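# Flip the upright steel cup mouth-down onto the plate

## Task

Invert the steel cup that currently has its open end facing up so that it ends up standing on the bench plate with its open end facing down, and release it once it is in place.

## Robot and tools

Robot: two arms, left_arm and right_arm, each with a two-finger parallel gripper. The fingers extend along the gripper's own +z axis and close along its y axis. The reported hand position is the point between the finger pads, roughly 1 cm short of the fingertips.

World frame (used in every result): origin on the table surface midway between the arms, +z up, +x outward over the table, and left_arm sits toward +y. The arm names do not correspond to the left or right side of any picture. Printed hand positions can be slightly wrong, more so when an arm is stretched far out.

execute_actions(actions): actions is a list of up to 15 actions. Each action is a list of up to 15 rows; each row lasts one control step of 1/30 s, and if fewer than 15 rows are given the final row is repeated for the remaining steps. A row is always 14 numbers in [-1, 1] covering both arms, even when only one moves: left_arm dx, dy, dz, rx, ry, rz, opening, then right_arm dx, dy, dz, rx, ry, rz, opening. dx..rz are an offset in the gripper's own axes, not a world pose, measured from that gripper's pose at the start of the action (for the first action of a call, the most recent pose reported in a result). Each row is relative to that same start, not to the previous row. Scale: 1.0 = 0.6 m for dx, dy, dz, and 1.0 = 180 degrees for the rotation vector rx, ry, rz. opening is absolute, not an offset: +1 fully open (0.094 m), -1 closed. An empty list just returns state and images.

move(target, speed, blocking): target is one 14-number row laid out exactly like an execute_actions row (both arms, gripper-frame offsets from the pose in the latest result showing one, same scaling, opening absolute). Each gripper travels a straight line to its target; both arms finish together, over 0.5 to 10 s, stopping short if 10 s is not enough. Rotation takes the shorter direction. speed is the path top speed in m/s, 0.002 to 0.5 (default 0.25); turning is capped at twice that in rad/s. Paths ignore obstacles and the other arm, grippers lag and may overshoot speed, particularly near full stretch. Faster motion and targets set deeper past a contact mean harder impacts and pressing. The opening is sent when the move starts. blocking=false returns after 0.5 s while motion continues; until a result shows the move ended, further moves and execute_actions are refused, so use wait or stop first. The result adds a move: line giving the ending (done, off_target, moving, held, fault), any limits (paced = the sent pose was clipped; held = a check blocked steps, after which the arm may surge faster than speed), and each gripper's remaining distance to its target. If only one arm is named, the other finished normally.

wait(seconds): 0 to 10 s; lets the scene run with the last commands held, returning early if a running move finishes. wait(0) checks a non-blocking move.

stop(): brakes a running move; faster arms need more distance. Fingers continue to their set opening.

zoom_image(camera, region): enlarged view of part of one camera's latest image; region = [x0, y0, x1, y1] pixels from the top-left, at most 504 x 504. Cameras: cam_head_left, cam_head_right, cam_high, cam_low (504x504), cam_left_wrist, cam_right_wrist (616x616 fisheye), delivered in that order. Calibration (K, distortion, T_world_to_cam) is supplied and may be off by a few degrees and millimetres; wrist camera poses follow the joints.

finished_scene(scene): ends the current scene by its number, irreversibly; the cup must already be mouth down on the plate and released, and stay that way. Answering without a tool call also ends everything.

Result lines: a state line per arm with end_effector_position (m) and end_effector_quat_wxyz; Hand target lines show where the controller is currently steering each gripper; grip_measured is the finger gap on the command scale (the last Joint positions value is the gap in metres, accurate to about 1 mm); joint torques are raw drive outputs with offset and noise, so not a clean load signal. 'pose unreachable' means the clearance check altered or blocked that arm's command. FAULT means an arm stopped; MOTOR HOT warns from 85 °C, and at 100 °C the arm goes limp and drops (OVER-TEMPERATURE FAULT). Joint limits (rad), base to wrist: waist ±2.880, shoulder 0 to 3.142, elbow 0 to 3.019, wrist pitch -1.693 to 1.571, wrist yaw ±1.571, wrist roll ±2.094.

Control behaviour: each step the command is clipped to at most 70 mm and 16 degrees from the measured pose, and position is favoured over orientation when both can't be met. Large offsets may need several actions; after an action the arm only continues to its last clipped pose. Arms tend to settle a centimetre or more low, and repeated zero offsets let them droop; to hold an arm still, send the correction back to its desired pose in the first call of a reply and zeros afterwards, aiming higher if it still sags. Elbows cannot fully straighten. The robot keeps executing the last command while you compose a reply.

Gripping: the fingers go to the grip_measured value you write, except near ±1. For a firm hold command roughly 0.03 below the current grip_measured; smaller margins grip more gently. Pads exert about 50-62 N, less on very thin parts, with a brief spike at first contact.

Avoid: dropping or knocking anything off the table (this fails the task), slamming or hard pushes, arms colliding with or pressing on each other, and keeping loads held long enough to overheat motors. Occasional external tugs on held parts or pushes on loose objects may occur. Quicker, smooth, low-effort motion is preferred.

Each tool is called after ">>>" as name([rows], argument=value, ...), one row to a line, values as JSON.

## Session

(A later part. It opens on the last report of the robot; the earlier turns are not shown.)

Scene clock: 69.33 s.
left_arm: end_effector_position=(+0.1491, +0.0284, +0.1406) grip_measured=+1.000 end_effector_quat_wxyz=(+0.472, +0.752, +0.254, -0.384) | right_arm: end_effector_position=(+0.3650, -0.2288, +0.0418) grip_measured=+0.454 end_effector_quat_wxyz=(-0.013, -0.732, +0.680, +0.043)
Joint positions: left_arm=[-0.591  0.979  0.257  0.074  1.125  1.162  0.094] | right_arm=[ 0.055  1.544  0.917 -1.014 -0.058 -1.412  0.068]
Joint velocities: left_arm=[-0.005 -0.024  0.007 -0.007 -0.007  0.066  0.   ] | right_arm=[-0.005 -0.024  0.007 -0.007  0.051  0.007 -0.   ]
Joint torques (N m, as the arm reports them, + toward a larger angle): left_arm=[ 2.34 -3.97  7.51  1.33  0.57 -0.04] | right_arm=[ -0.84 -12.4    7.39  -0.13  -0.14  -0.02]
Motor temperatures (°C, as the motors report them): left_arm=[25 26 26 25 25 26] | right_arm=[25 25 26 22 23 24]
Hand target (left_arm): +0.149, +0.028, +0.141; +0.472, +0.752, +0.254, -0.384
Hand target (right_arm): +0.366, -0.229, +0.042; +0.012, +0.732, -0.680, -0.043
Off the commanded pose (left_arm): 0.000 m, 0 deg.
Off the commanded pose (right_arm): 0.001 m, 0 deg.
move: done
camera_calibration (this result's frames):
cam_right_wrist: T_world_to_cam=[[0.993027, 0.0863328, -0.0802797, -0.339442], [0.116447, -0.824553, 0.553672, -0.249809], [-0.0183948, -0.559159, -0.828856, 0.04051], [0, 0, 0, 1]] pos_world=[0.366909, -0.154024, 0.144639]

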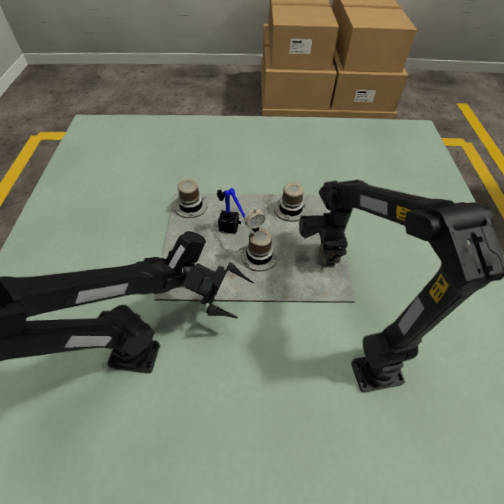

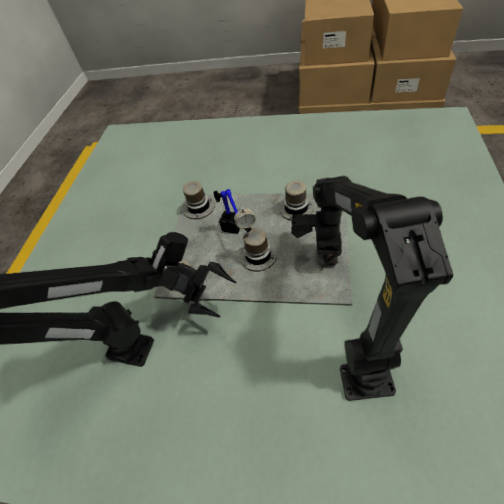

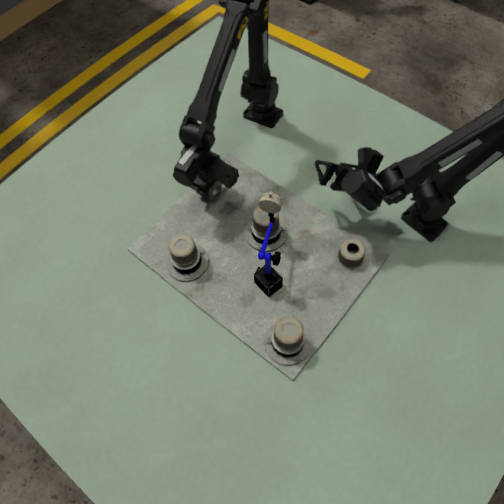

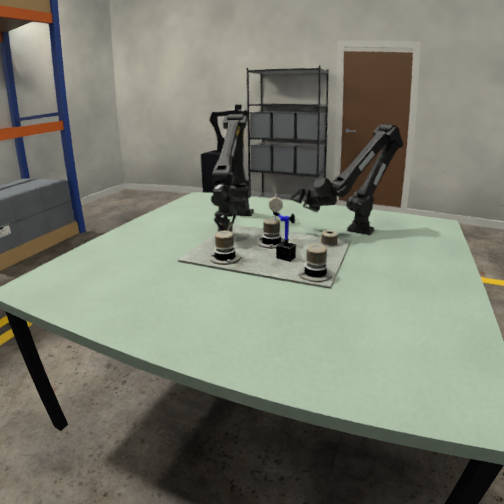

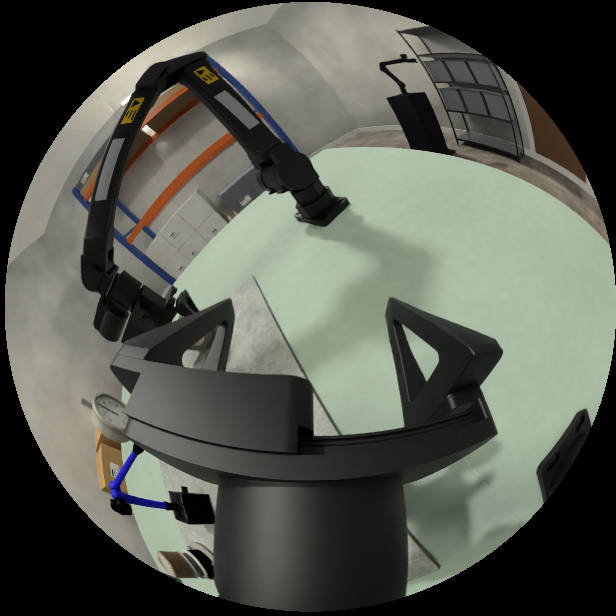

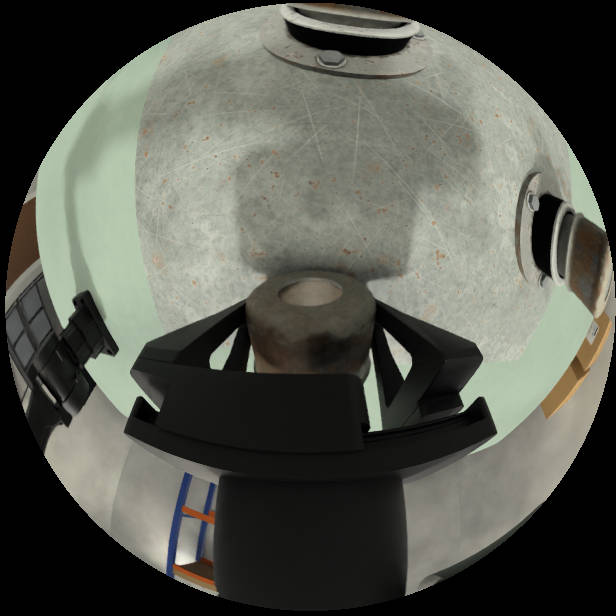

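>>> move(target=[0,0,0,0,0,0,1,0,0,-0.16,0,0,0.48,0.41], speed=0.4)

>>> move(target=[0,0,0,0,0,0,1,-0.18,0,0,0,-0.48,0,0.41], speed=0.3)

>>> zoom_image(camera="cam_low", region=[170, 170, 290, 260])

Scene clock: 75.33 s.
left_arm: end_effector_position=(+0.1491, +0.0284, +0.1406) grip_measured=+1.000 end_effector_quat_wxyz=(+0.472, +0.752, +0.254, -0.384) | right_arm: end_effector_position=(+0.3532, -0.2352, +0.1114) grip_measured=+0.455 end_effector_quat_wxyz=(-0.072, -0.078, +0.994, +0.020)
Joint positions: left_arm=[-0.591  0.979  0.257  0.074  1.125  1.162  0.094] | right_arm=[ 0.044  1.454  1.022 -1.275 -0.06   0.062  0.068]
Joint velocities: left_arm=[-0.005 -0.015  0.027 -0.022 -0.022 -0.037  0.   ] | right_arm=[-0.005 -0.005  0.007 -0.007  0.066  0.007  0.   ]
Joint torques (N m, as the arm reports them, + toward a larger angle): left_arm=[ 2.33 -3.97  7.52  1.33  0.57 -0.04] | right_arm=[ -1.12 -14.34  12.01  -0.62   0.03   0.12]
Motor temperatures (°C, as the motors report them): left_arm=[25 26 26 25 25 26] | right_arm=[25 25 26 22 23 24]
Hand target (left_arm): +0.149, +0.028, +0.141; +0.472, +0.752, +0.254, -0.384
Hand target (right_arm): +0.371, -0.233, +0.137; -0.039, -0.068, +0.997, +0.023
Off the commanded pose (left_arm): 0.000 m, 0 deg.
Off the commanded pose (right_arm): 0.033 m, 4 deg.
move: off_target (right_arm)
camera_calibration (this result's frames):
cam_right_wrist: T_world_to_cam=[[0.163065, -0.9851, -0.054666, -0.283323], [-0.698401, -0.154389, 0.698857, 0.136961], [-0.696883, -0.0757804, -0.71317, 0.434906], [0, 0, 0, 1]] pos_world=[0.444933, -0.224999, 0.198958]

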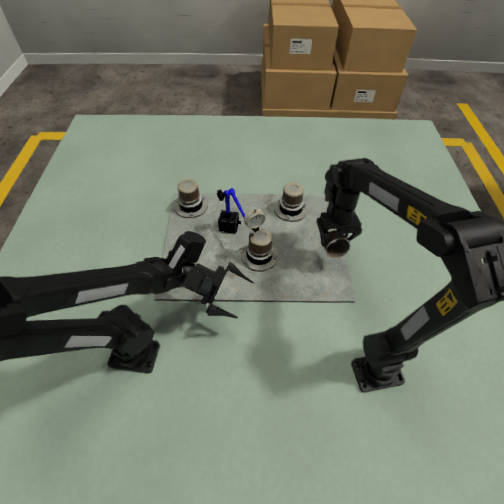

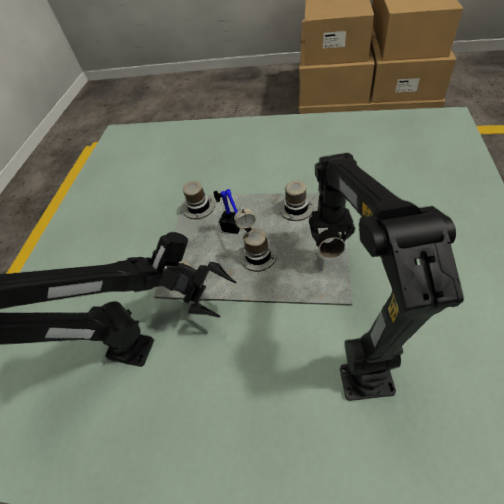

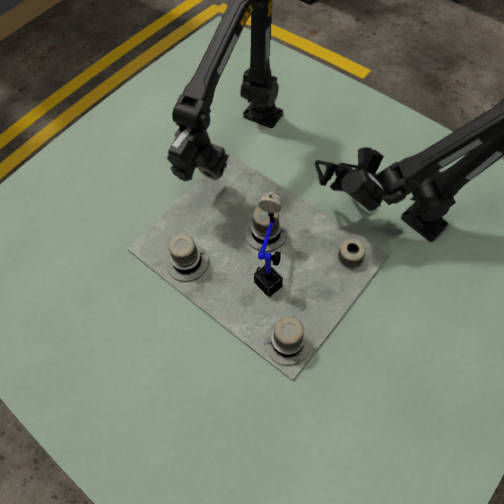

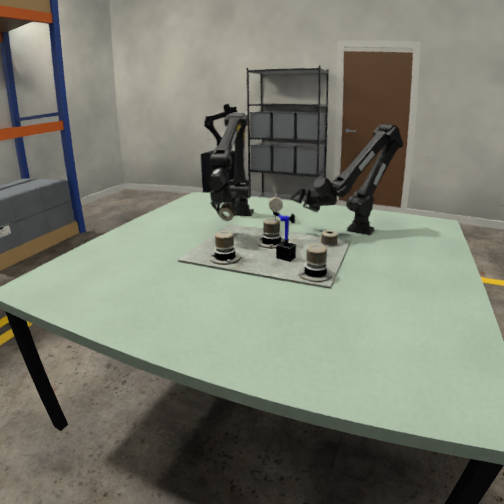

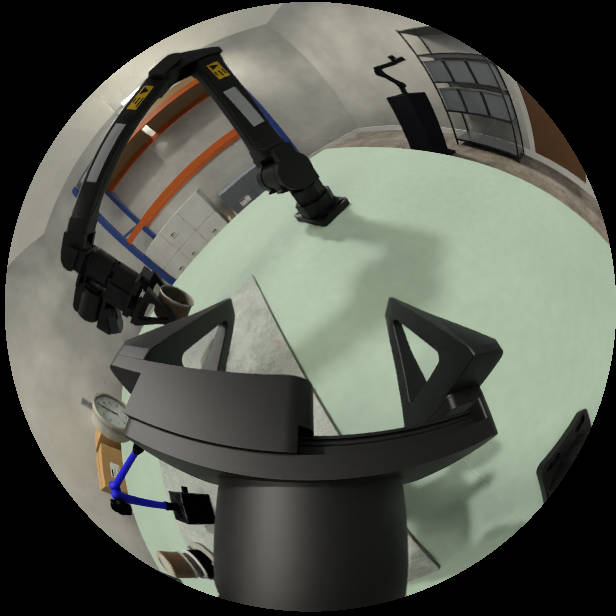

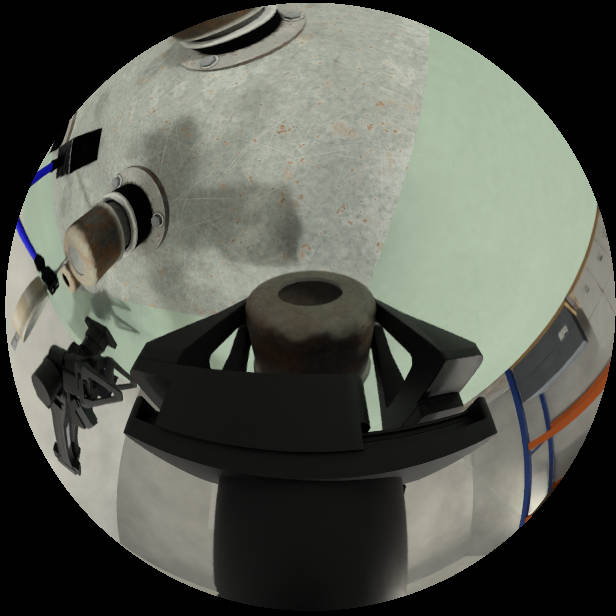

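Scene clock: 78.37 s.
left_arm: end_effector_position=(+0.1491, +0.0284, +0.1406) grip_measured=+1.000 end_effector_quat_wxyz=(+0.472, +0.752, +0.254, -0.384) | right_arm: end_effector_position=(+0.4556, -0.2231, +0.0894) grip_measured=+0.455 end_effector_quat_wxyz=(+0.616, -0.037, +0.784, +0.063)
Joint positions: left_arm=[-0.591  0.979  0.257  0.074  1.125  1.162  0.094] | right_arm=[0.084 1.592 0.355 1.001 0.111 0.081 0.068]
Joint velocities: left_arm=[ 0.005  0.015  0.002  0.002  0.007 -0.022  0.   ] | right_arm=[-0.005  0.005  0.007  0.012 -0.022 -0.037  0.001]
Joint torques (N m, as the arm reports them, + toward a larger angle): left_arm=[ 2.32 -3.92  7.51  1.33  0.57 -0.04] | right_arm=[-0.38 -9.48  5.07  3.02  0.11 -0.17]
Motor temperatures (°C, as the motors report them): left_arm=[25 26 26 25 25 26] | right_arm=[25 25 26 22 23 24]
Hand target (left_arm): +0.149, +0.028, +0.141; +0.472, +0.752, +0.254, -0.384
Hand target (right_arm): +0.459, -0.219, +0.097; +0.629, -0.044, +0.774, +0.062
Off the commanded pose (left_arm): 0.000 m, 0 deg.
Off the commanded pose (right_arm): 0.009 m, 2 deg.
move: done
camera_calibration (this result's frames):
cam_right_wrist: T_world_to_cam=[[0.141183, -0.989073, -0.0424403, -0.281276], [-0.760673, -0.0809442, -0.644069, 0.390602], [0.633596, 0.123215, -0.763789, -0.0657664], [0, 0, 0, 1]] pos_world=[0.378501, -0.238482, 0.189406]

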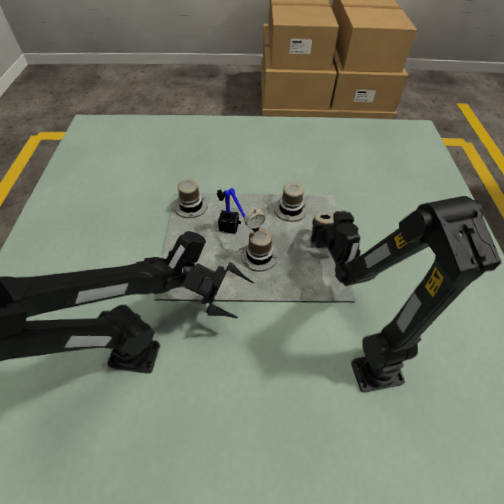

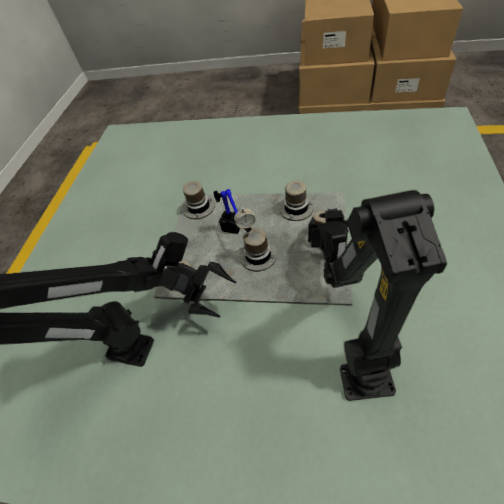

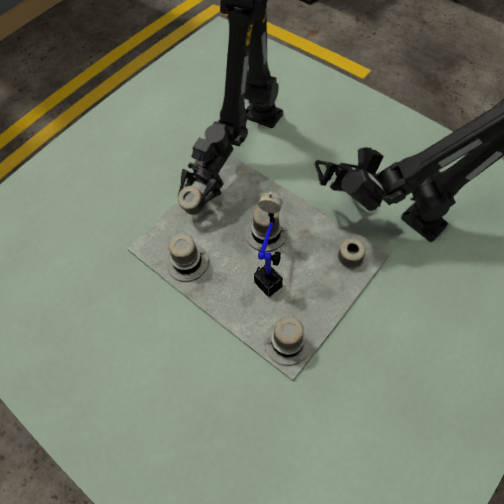

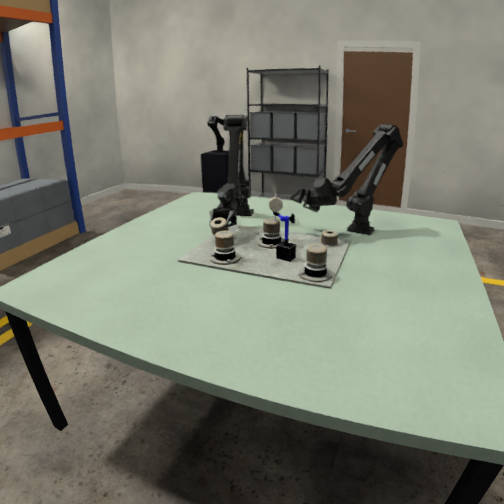

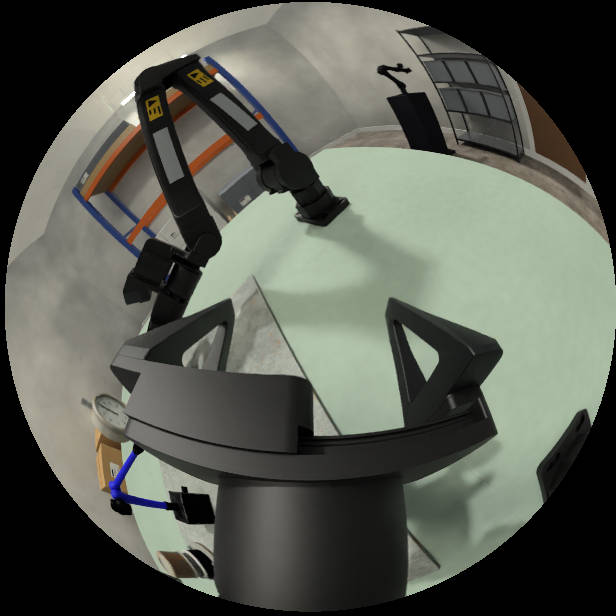

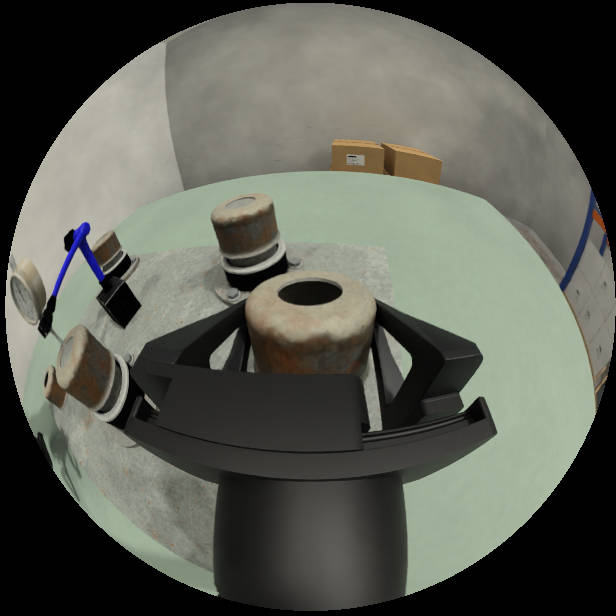

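Region (170, 170, 290, 260) of cam_low's 504x504 image, scaled by 4.200, with more detail than that image has; it fills the top 378 rows of this view, and the rest is white.

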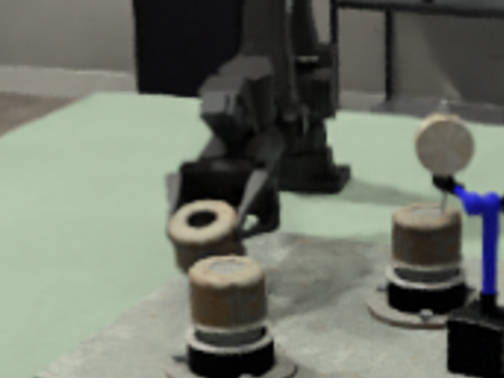

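>>> move(target=[0,0,0,0,0,0,1,0.07,-0.02,0.03,0,-0.06,0,0.41], speed=0.05)

>>> zoom_image(camera="cam_low", region=[170, 170, 290, 260])

Scene clock: 83.40 s.
left_arm: end_effector_position=(+0.1491, +0.0284, +0.1406) grip_measured=+1.000 end_effector_quat_wxyz=(+0.472, +0.752, +0.254, -0.384) | right_arm: end_effector_position=(+0.4595, -0.2290, +0.0463) grip_measured=+0.455 end_effector_quat_wxyz=(+0.676, -0.028, +0.733, +0.071)
Joint positions: left_arm=[-0.591  0.979  0.257  0.074  1.125  1.162  0.094] | right_arm=[0.067 1.999 0.371 1.549 0.104 0.074 0.068]
Joint velocities: left_arm=[-0.005  0.005 -0.002  0.002  0.037 -0.037  0.   ] | right_arm=[ 0.005 -0.024 -0.007  0.002 -0.022 -0.066  0.001]
Joint torques (N m, as the arm reports them, + toward a larger angle): left_arm=[ 2.31 -3.96  7.52  1.32  0.57 -0.04] | right_arm=[ -1.43 -10.29   2.31   2.65  -0.09  -0.14]
Motor temperatures (°C, as the motors report them): left_arm=[25 26 26 25 25 26] | right_arm=[25 25 26 22 23 24]
Hand target (left_arm): +0.149, +0.028, +0.141; +0.472, +0.752, +0.254, -0.384
Hand target (right_arm): +0.465, -0.231, +0.046; +0.682, -0.031, +0.728, +0.065
Off the commanded pose (left_arm): 0.000 m, 0 deg.
Off the commanded pose (right_arm): 0.006 m, 2 deg.
joint sent to its limit (right arm) — the command would take joint 4 (wrist pitch) past its upper limit, so that joint was sent only as far as its limit.
move: done
camera_calibration (this result's frames):
cam_right_wrist: T_world_to_cam=[[0.139809, -0.988644, -0.0551023, -0.288181], [-0.653672, -0.0503532, -0.755101, 0.328262], [0.743751, 0.141589, -0.653289, -0.152023], [0, 0, 0, 1]] pos_world=[0.367933, -0.246854, 0.132676]

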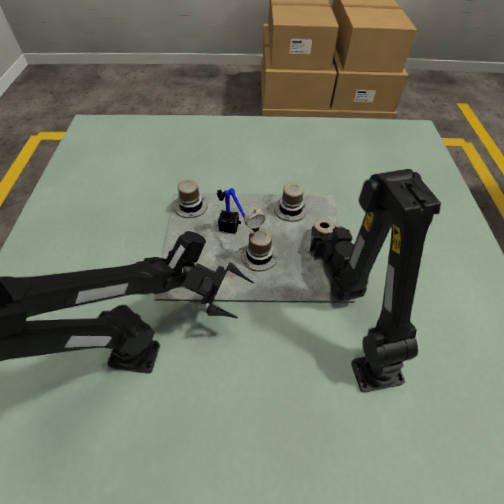

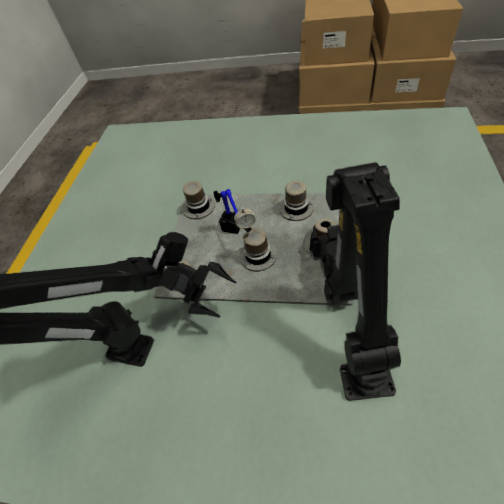

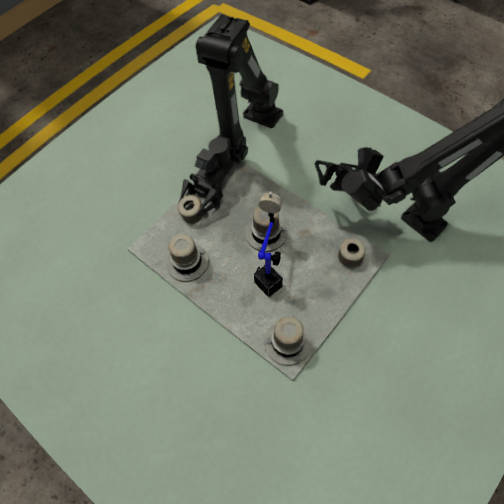

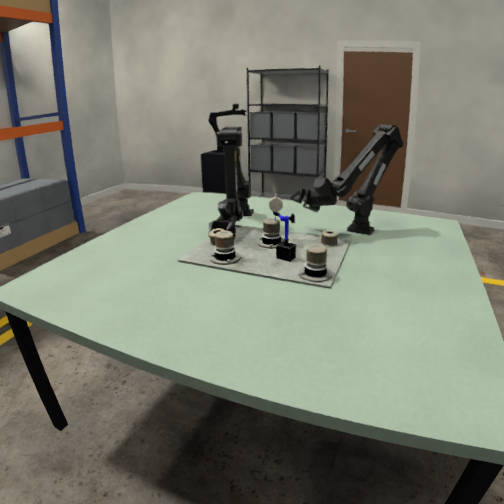

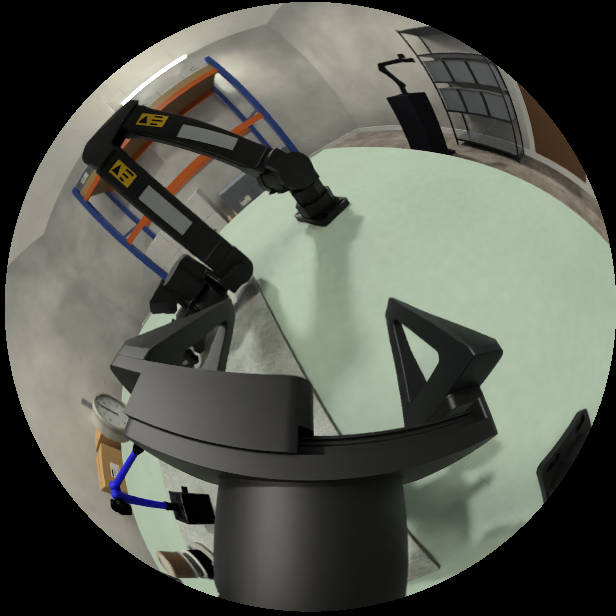

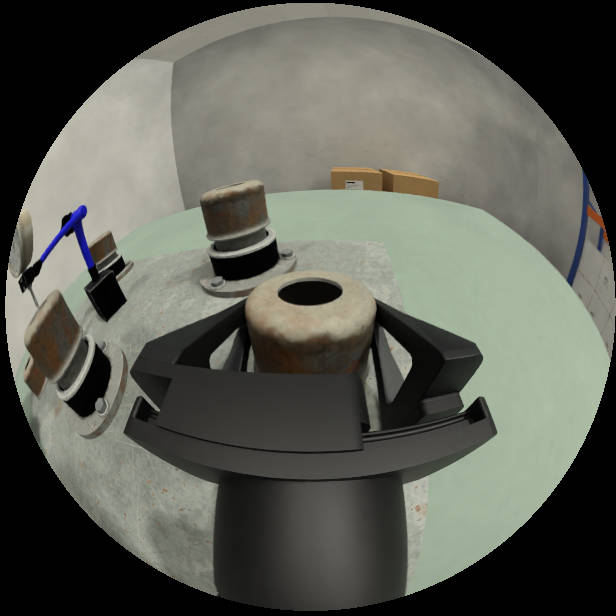

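Region (170, 170, 290, 260) of cam_low's 504x504 image, scaled by 4.200, with more detail than that image has; it fills the top 378 rows of this view, and the rest is white.

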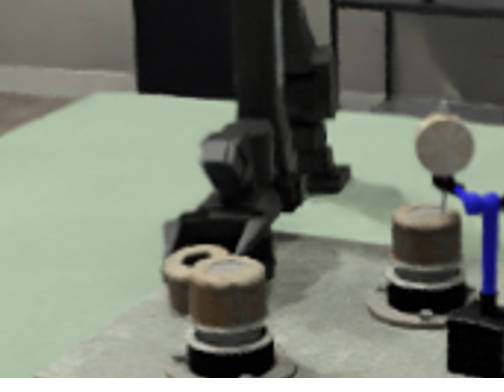

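>>> move(target=[0,0,0,0,0,0,1,0.012,0,0.015,0,0,0,0.41], speed=0.03)

>>> move(target=[0,0,0,0,0,0,1,0,0,0,0,0,0,1])

>>> move(target=[0,0,0,0,0,0,1,-0.14,0,0,0,0.05,0,1], speed=0.15)

Scene clock: 87.07 s.
left_arm: end_effector_position=(+0.1491, +0.0284, +0.1406) grip_measured=+1.000 end_effector_quat_wxyz=(+0.472, +0.752, +0.254, -0.384) | right_arm: end_effector_position=(+0.4641, -0.2278, +0.0459) grip_measured=+0.455 end_effector_quat_wxyz=(+0.678, -0.028, +0.731, +0.071)
Joint positions: left_arm=[-0.591  0.979  0.257  0.074  1.125  1.162  0.094] | right_arm=[0.067 2.006 0.385 1.549 0.104 0.074 0.068]
Joint velocities: left_arm=[-0.024 -0.015  0.002  0.002 -0.037  0.051  0.   ] | right_arm=[-0.015 -0.015  0.002  0.012 -0.037 -0.007  0.   ]
Joint torques (N m, as the arm reports them, + toward a larger angle): left_arm=[ 2.33 -3.96  7.51  1.33  0.57 -0.04] | right_arm=[ -0.95 -10.     2.25   2.    -0.05  -0.02]
Motor temperatures (°C, as the motors report them): left_arm=[25 26 26 25 25 26] | right_arm=[25 25 26 22 23 24]
Hand target (left_arm): +0.149, +0.028, +0.141; +0.472, +0.752, +0.254, -0.384
Hand target (right_arm): +0.468, -0.227, +0.039; +0.676, -0.028, +0.733, +0.071
Off the commanded pose (left_arm): 0.000 m, 0 deg.
Off the commanded pose (right_arm): 0.008 m, 0 deg.
move: done
camera_calibration (this result's frames):
cam_right_wrist: T_world_to_cam=[[0.140116, -0.988567, -0.0557053, -0.287805], [-0.649472, -0.0492968, -0.758786, 0.329455], [0.747365, 0.142497, -0.648953, -0.157502], [0, 0, 0, 1]] pos_world=[0.372009, -0.245829, 0.131742]

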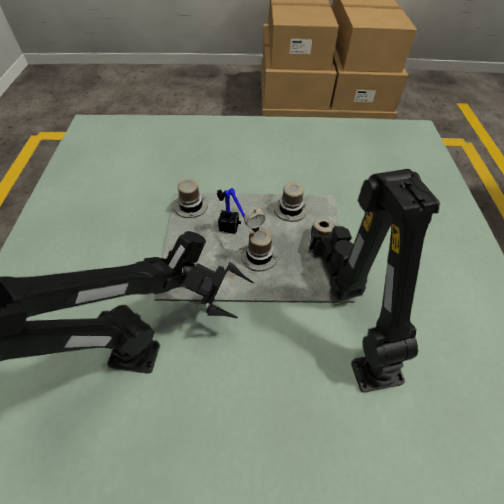

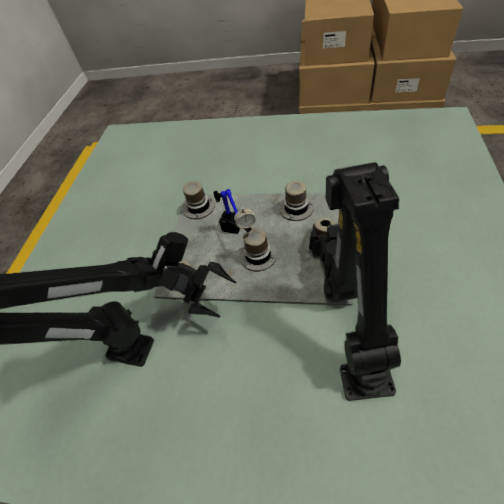

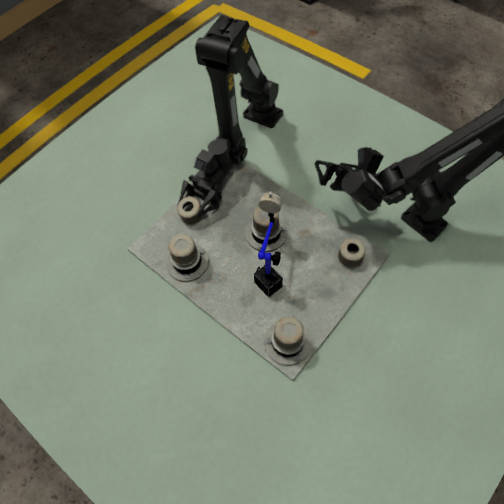

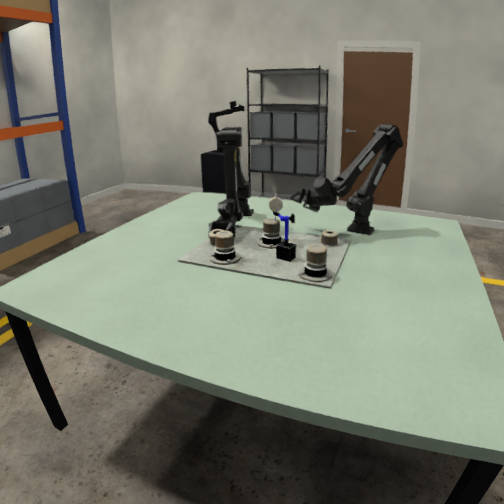

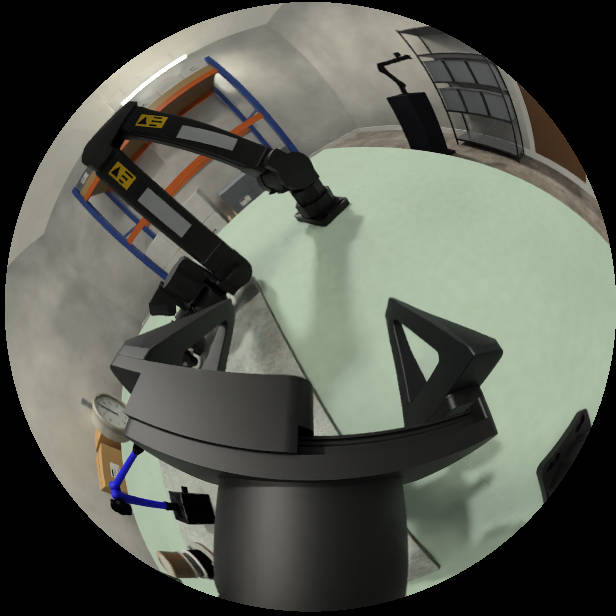

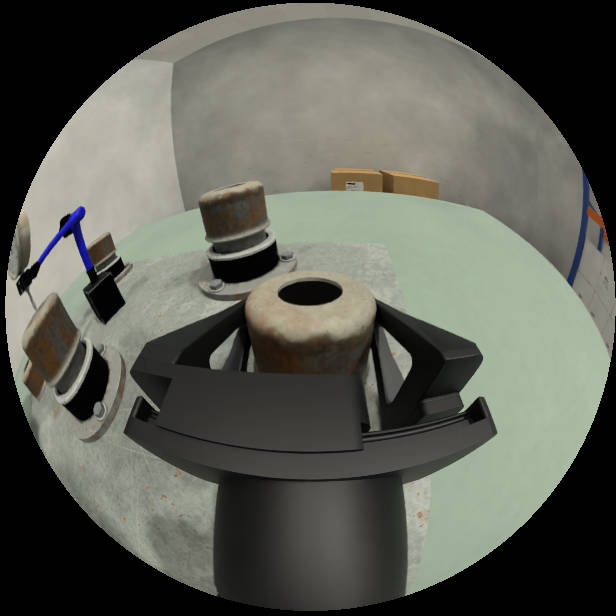

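Scene clock: 87.57 s.
left_arm: end_effector_position=(+0.1491, +0.0284, +0.1406) grip_measured=+1.000 end_effector_quat_wxyz=(+0.472, +0.752, +0.254, -0.384) | right_arm: end_effector_position=(+0.4641, -0.2278, +0.0459) grip_measured=+1.000 end_effector_quat_wxyz=(+0.678, -0.028, +0.731, +0.071)
Joint positions: left_arm=[-0.591  0.979  0.257  0.074  1.125  1.162  0.094] | right_arm=[0.067 2.006 0.385 1.549 0.104 0.074 0.094]
Joint velocities: left_arm=[-0.005 -0.005  0.017 -0.012 -0.081 -0.037  0.   ] | right_arm=[ 0.005 -0.005 -0.012 -0.017 -0.007 -0.022  0.   ]
Joint torques (N m, as the arm reports them, + toward a larger angle): left_arm=[ 2.32 -3.94  7.51  1.32  0.57 -0.04] | right_arm=[ -0.85 -12.56   1.11   1.73  -0.01  -0.02]
Motor temperatures (°C, as the motors report them): left_arm=[25 26 26 25 25 26] | right_arm=[25 25 26 22 23 24]
Hand target (left_arm): +0.149, +0.028, +0.141; +0.472, +0.752, +0.254, -0.384
Hand target (right_arm): +0.464, -0.228, +0.046; +0.678, -0.028, +0.731, +0.071
Off the commanded pose (left_arm): 0.000 m, 0 deg.
Off the commanded pose (right_arm): 0.000 m, 0 deg.
move: done
camera_calibration (this result's frames):
cam_right_wrist: T_world_to_cam=[[0.140116, -0.988567, -0.0557053, -0.287805], [-0.649472, -0.0492968, -0.758786, 0.329455], [0.747365, 0.142497, -0.648953, -0.157502], [0, 0, 0, 1]] pos_world=[0.372009, -0.245829, 0.131742]

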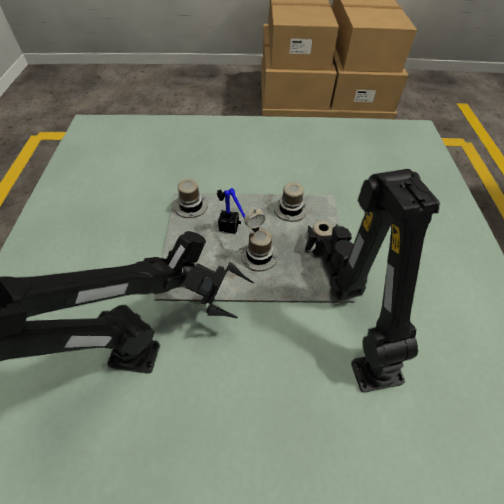

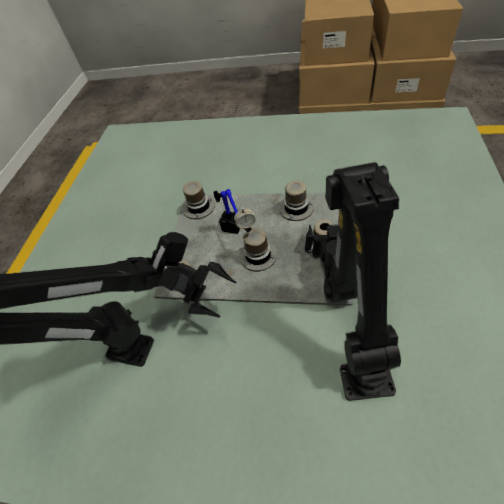

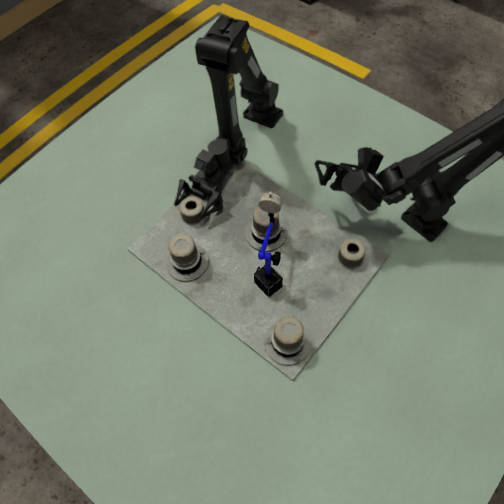

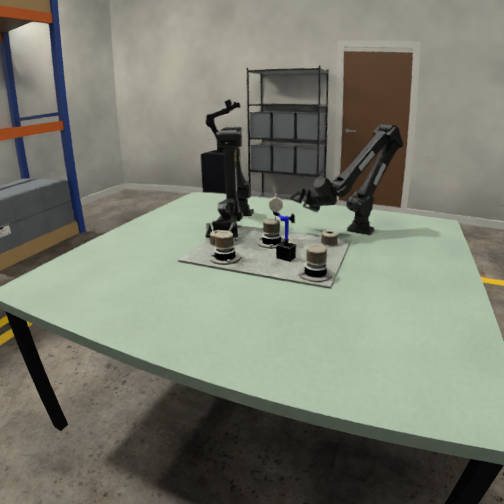

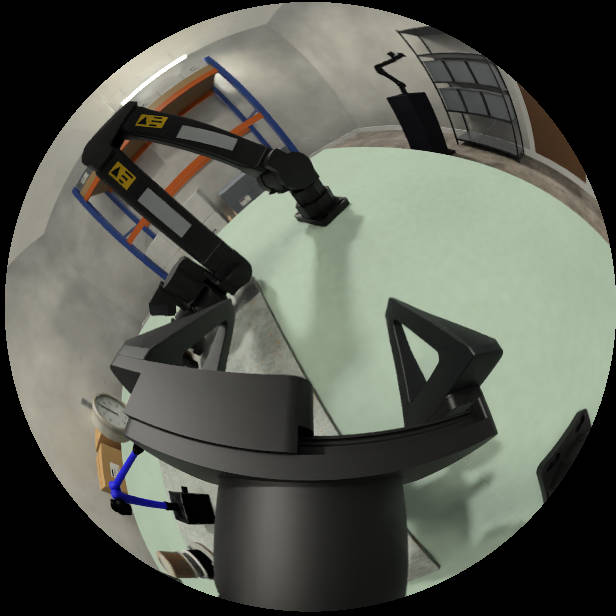

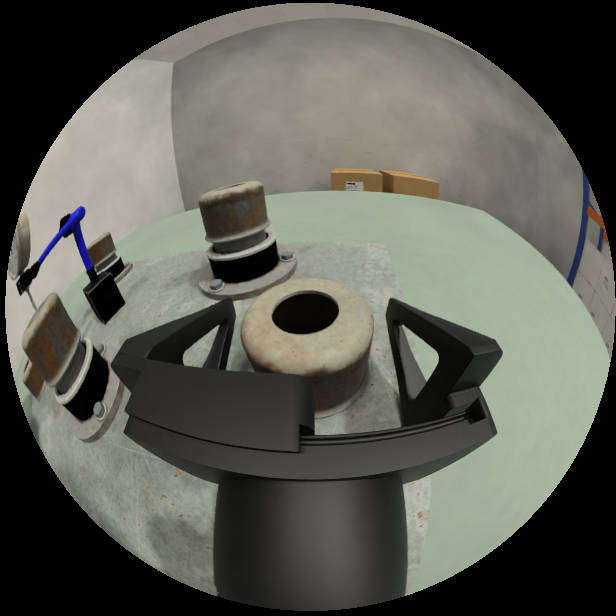

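Scene clock: 88.63 s.
left_arm: end_effector_position=(+0.1491, +0.0284, +0.1406) grip_measured=+1.000 end_effector_quat_wxyz=(+0.472, +0.752, +0.254, -0.384) | right_arm: end_effector_position=(+0.4578, -0.2335, +0.1176) grip_measured=+1.000 end_effector_quat_wxyz=(+0.611, -0.039, +0.788, +0.066)
Joint positions: left_arm=[-0.591  0.979  0.257  0.074  1.125  1.162  0.094] | right_arm=[0.043 1.448 0.368 0.832 0.062 0.074 0.094]
Joint velocities: left_arm=[ 0.015 -0.005  0.012 -0.012  0.007  0.007  0.   ] | right_arm=[-0.005 -0.015 -0.007 -0.017  0.037 -0.022  0.   ]
Joint torques (N m, as the arm reports them, + toward a larger angle): left_arm=[ 2.33 -3.97  7.52  1.32  0.57 -0.04] | right_arm=[-1.33 -8.72  8.17  1.4  -0.1   0.06]
Motor temperatures (°C, as the motors report them): left_arm=[25 26 26 25 25 26] | right_arm=[25 25 26 22 23 24]
Hand target (left_arm): +0.149, +0.028, +0.141; +0.472, +0.752, +0.254, -0.384
Hand target (right_arm): +0.469, -0.233, +0.127; +0.618, -0.033, +0.782, +0.069
Off the commanded pose (left_arm): 0.000 m, 0 deg.
Off the commanded pose (right_arm): 0.018 m, 1 deg.
move: off_target (right_arm)
camera_calibration (this result's frames):
cam_right_wrist: T_world_to_cam=[[0.148275, -0.987845, -0.0466466, -0.293153], [-0.768306, -0.0853676, -0.634364, 0.410906], [0.622672, 0.129899, -0.771625, -0.0368699], [0, 0, 0, 1]] pos_world=[0.382127, -0.249722, 0.21854]

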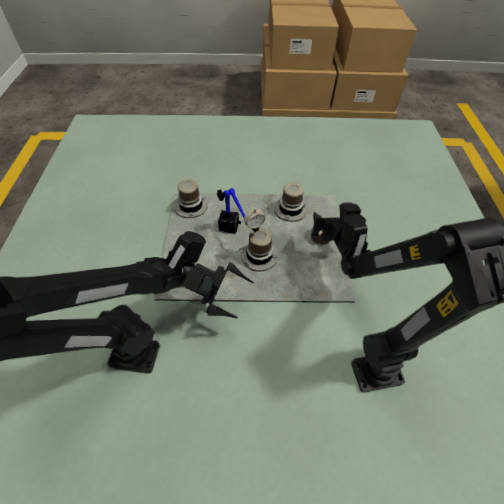

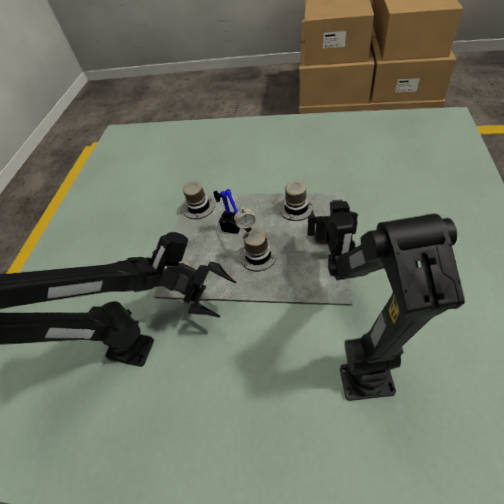

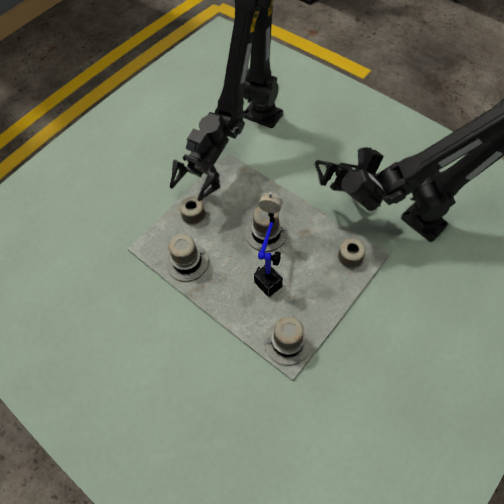

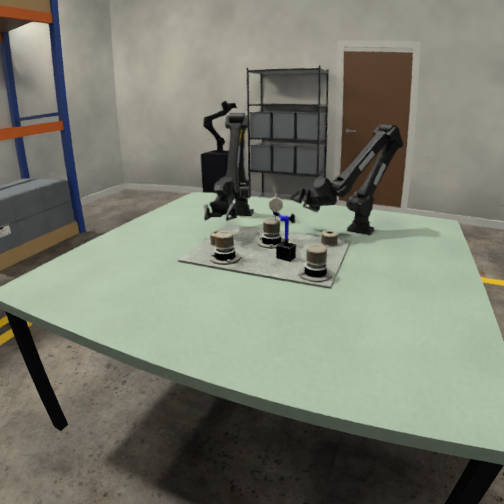

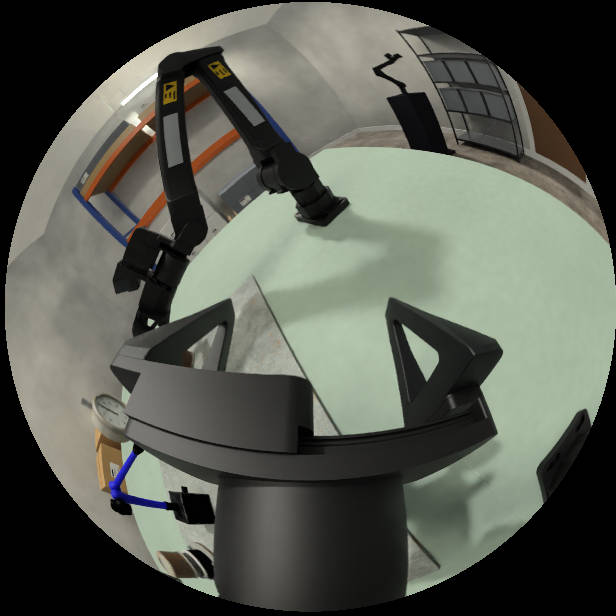

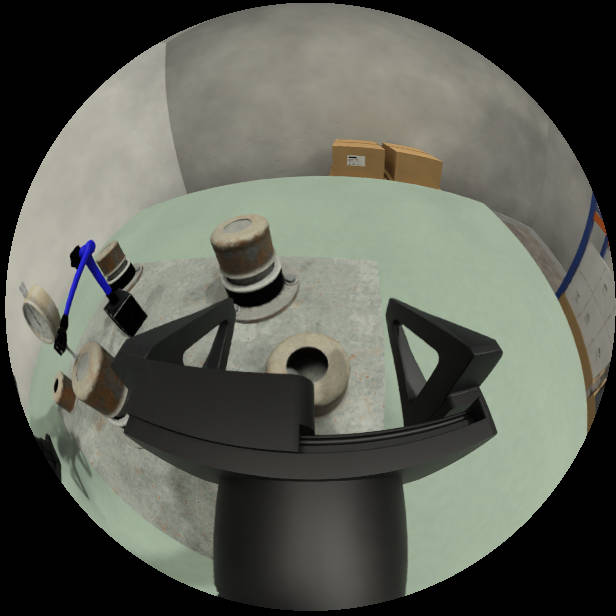

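>>> finished_scene(scene=1)

The scene is finished: the task was done.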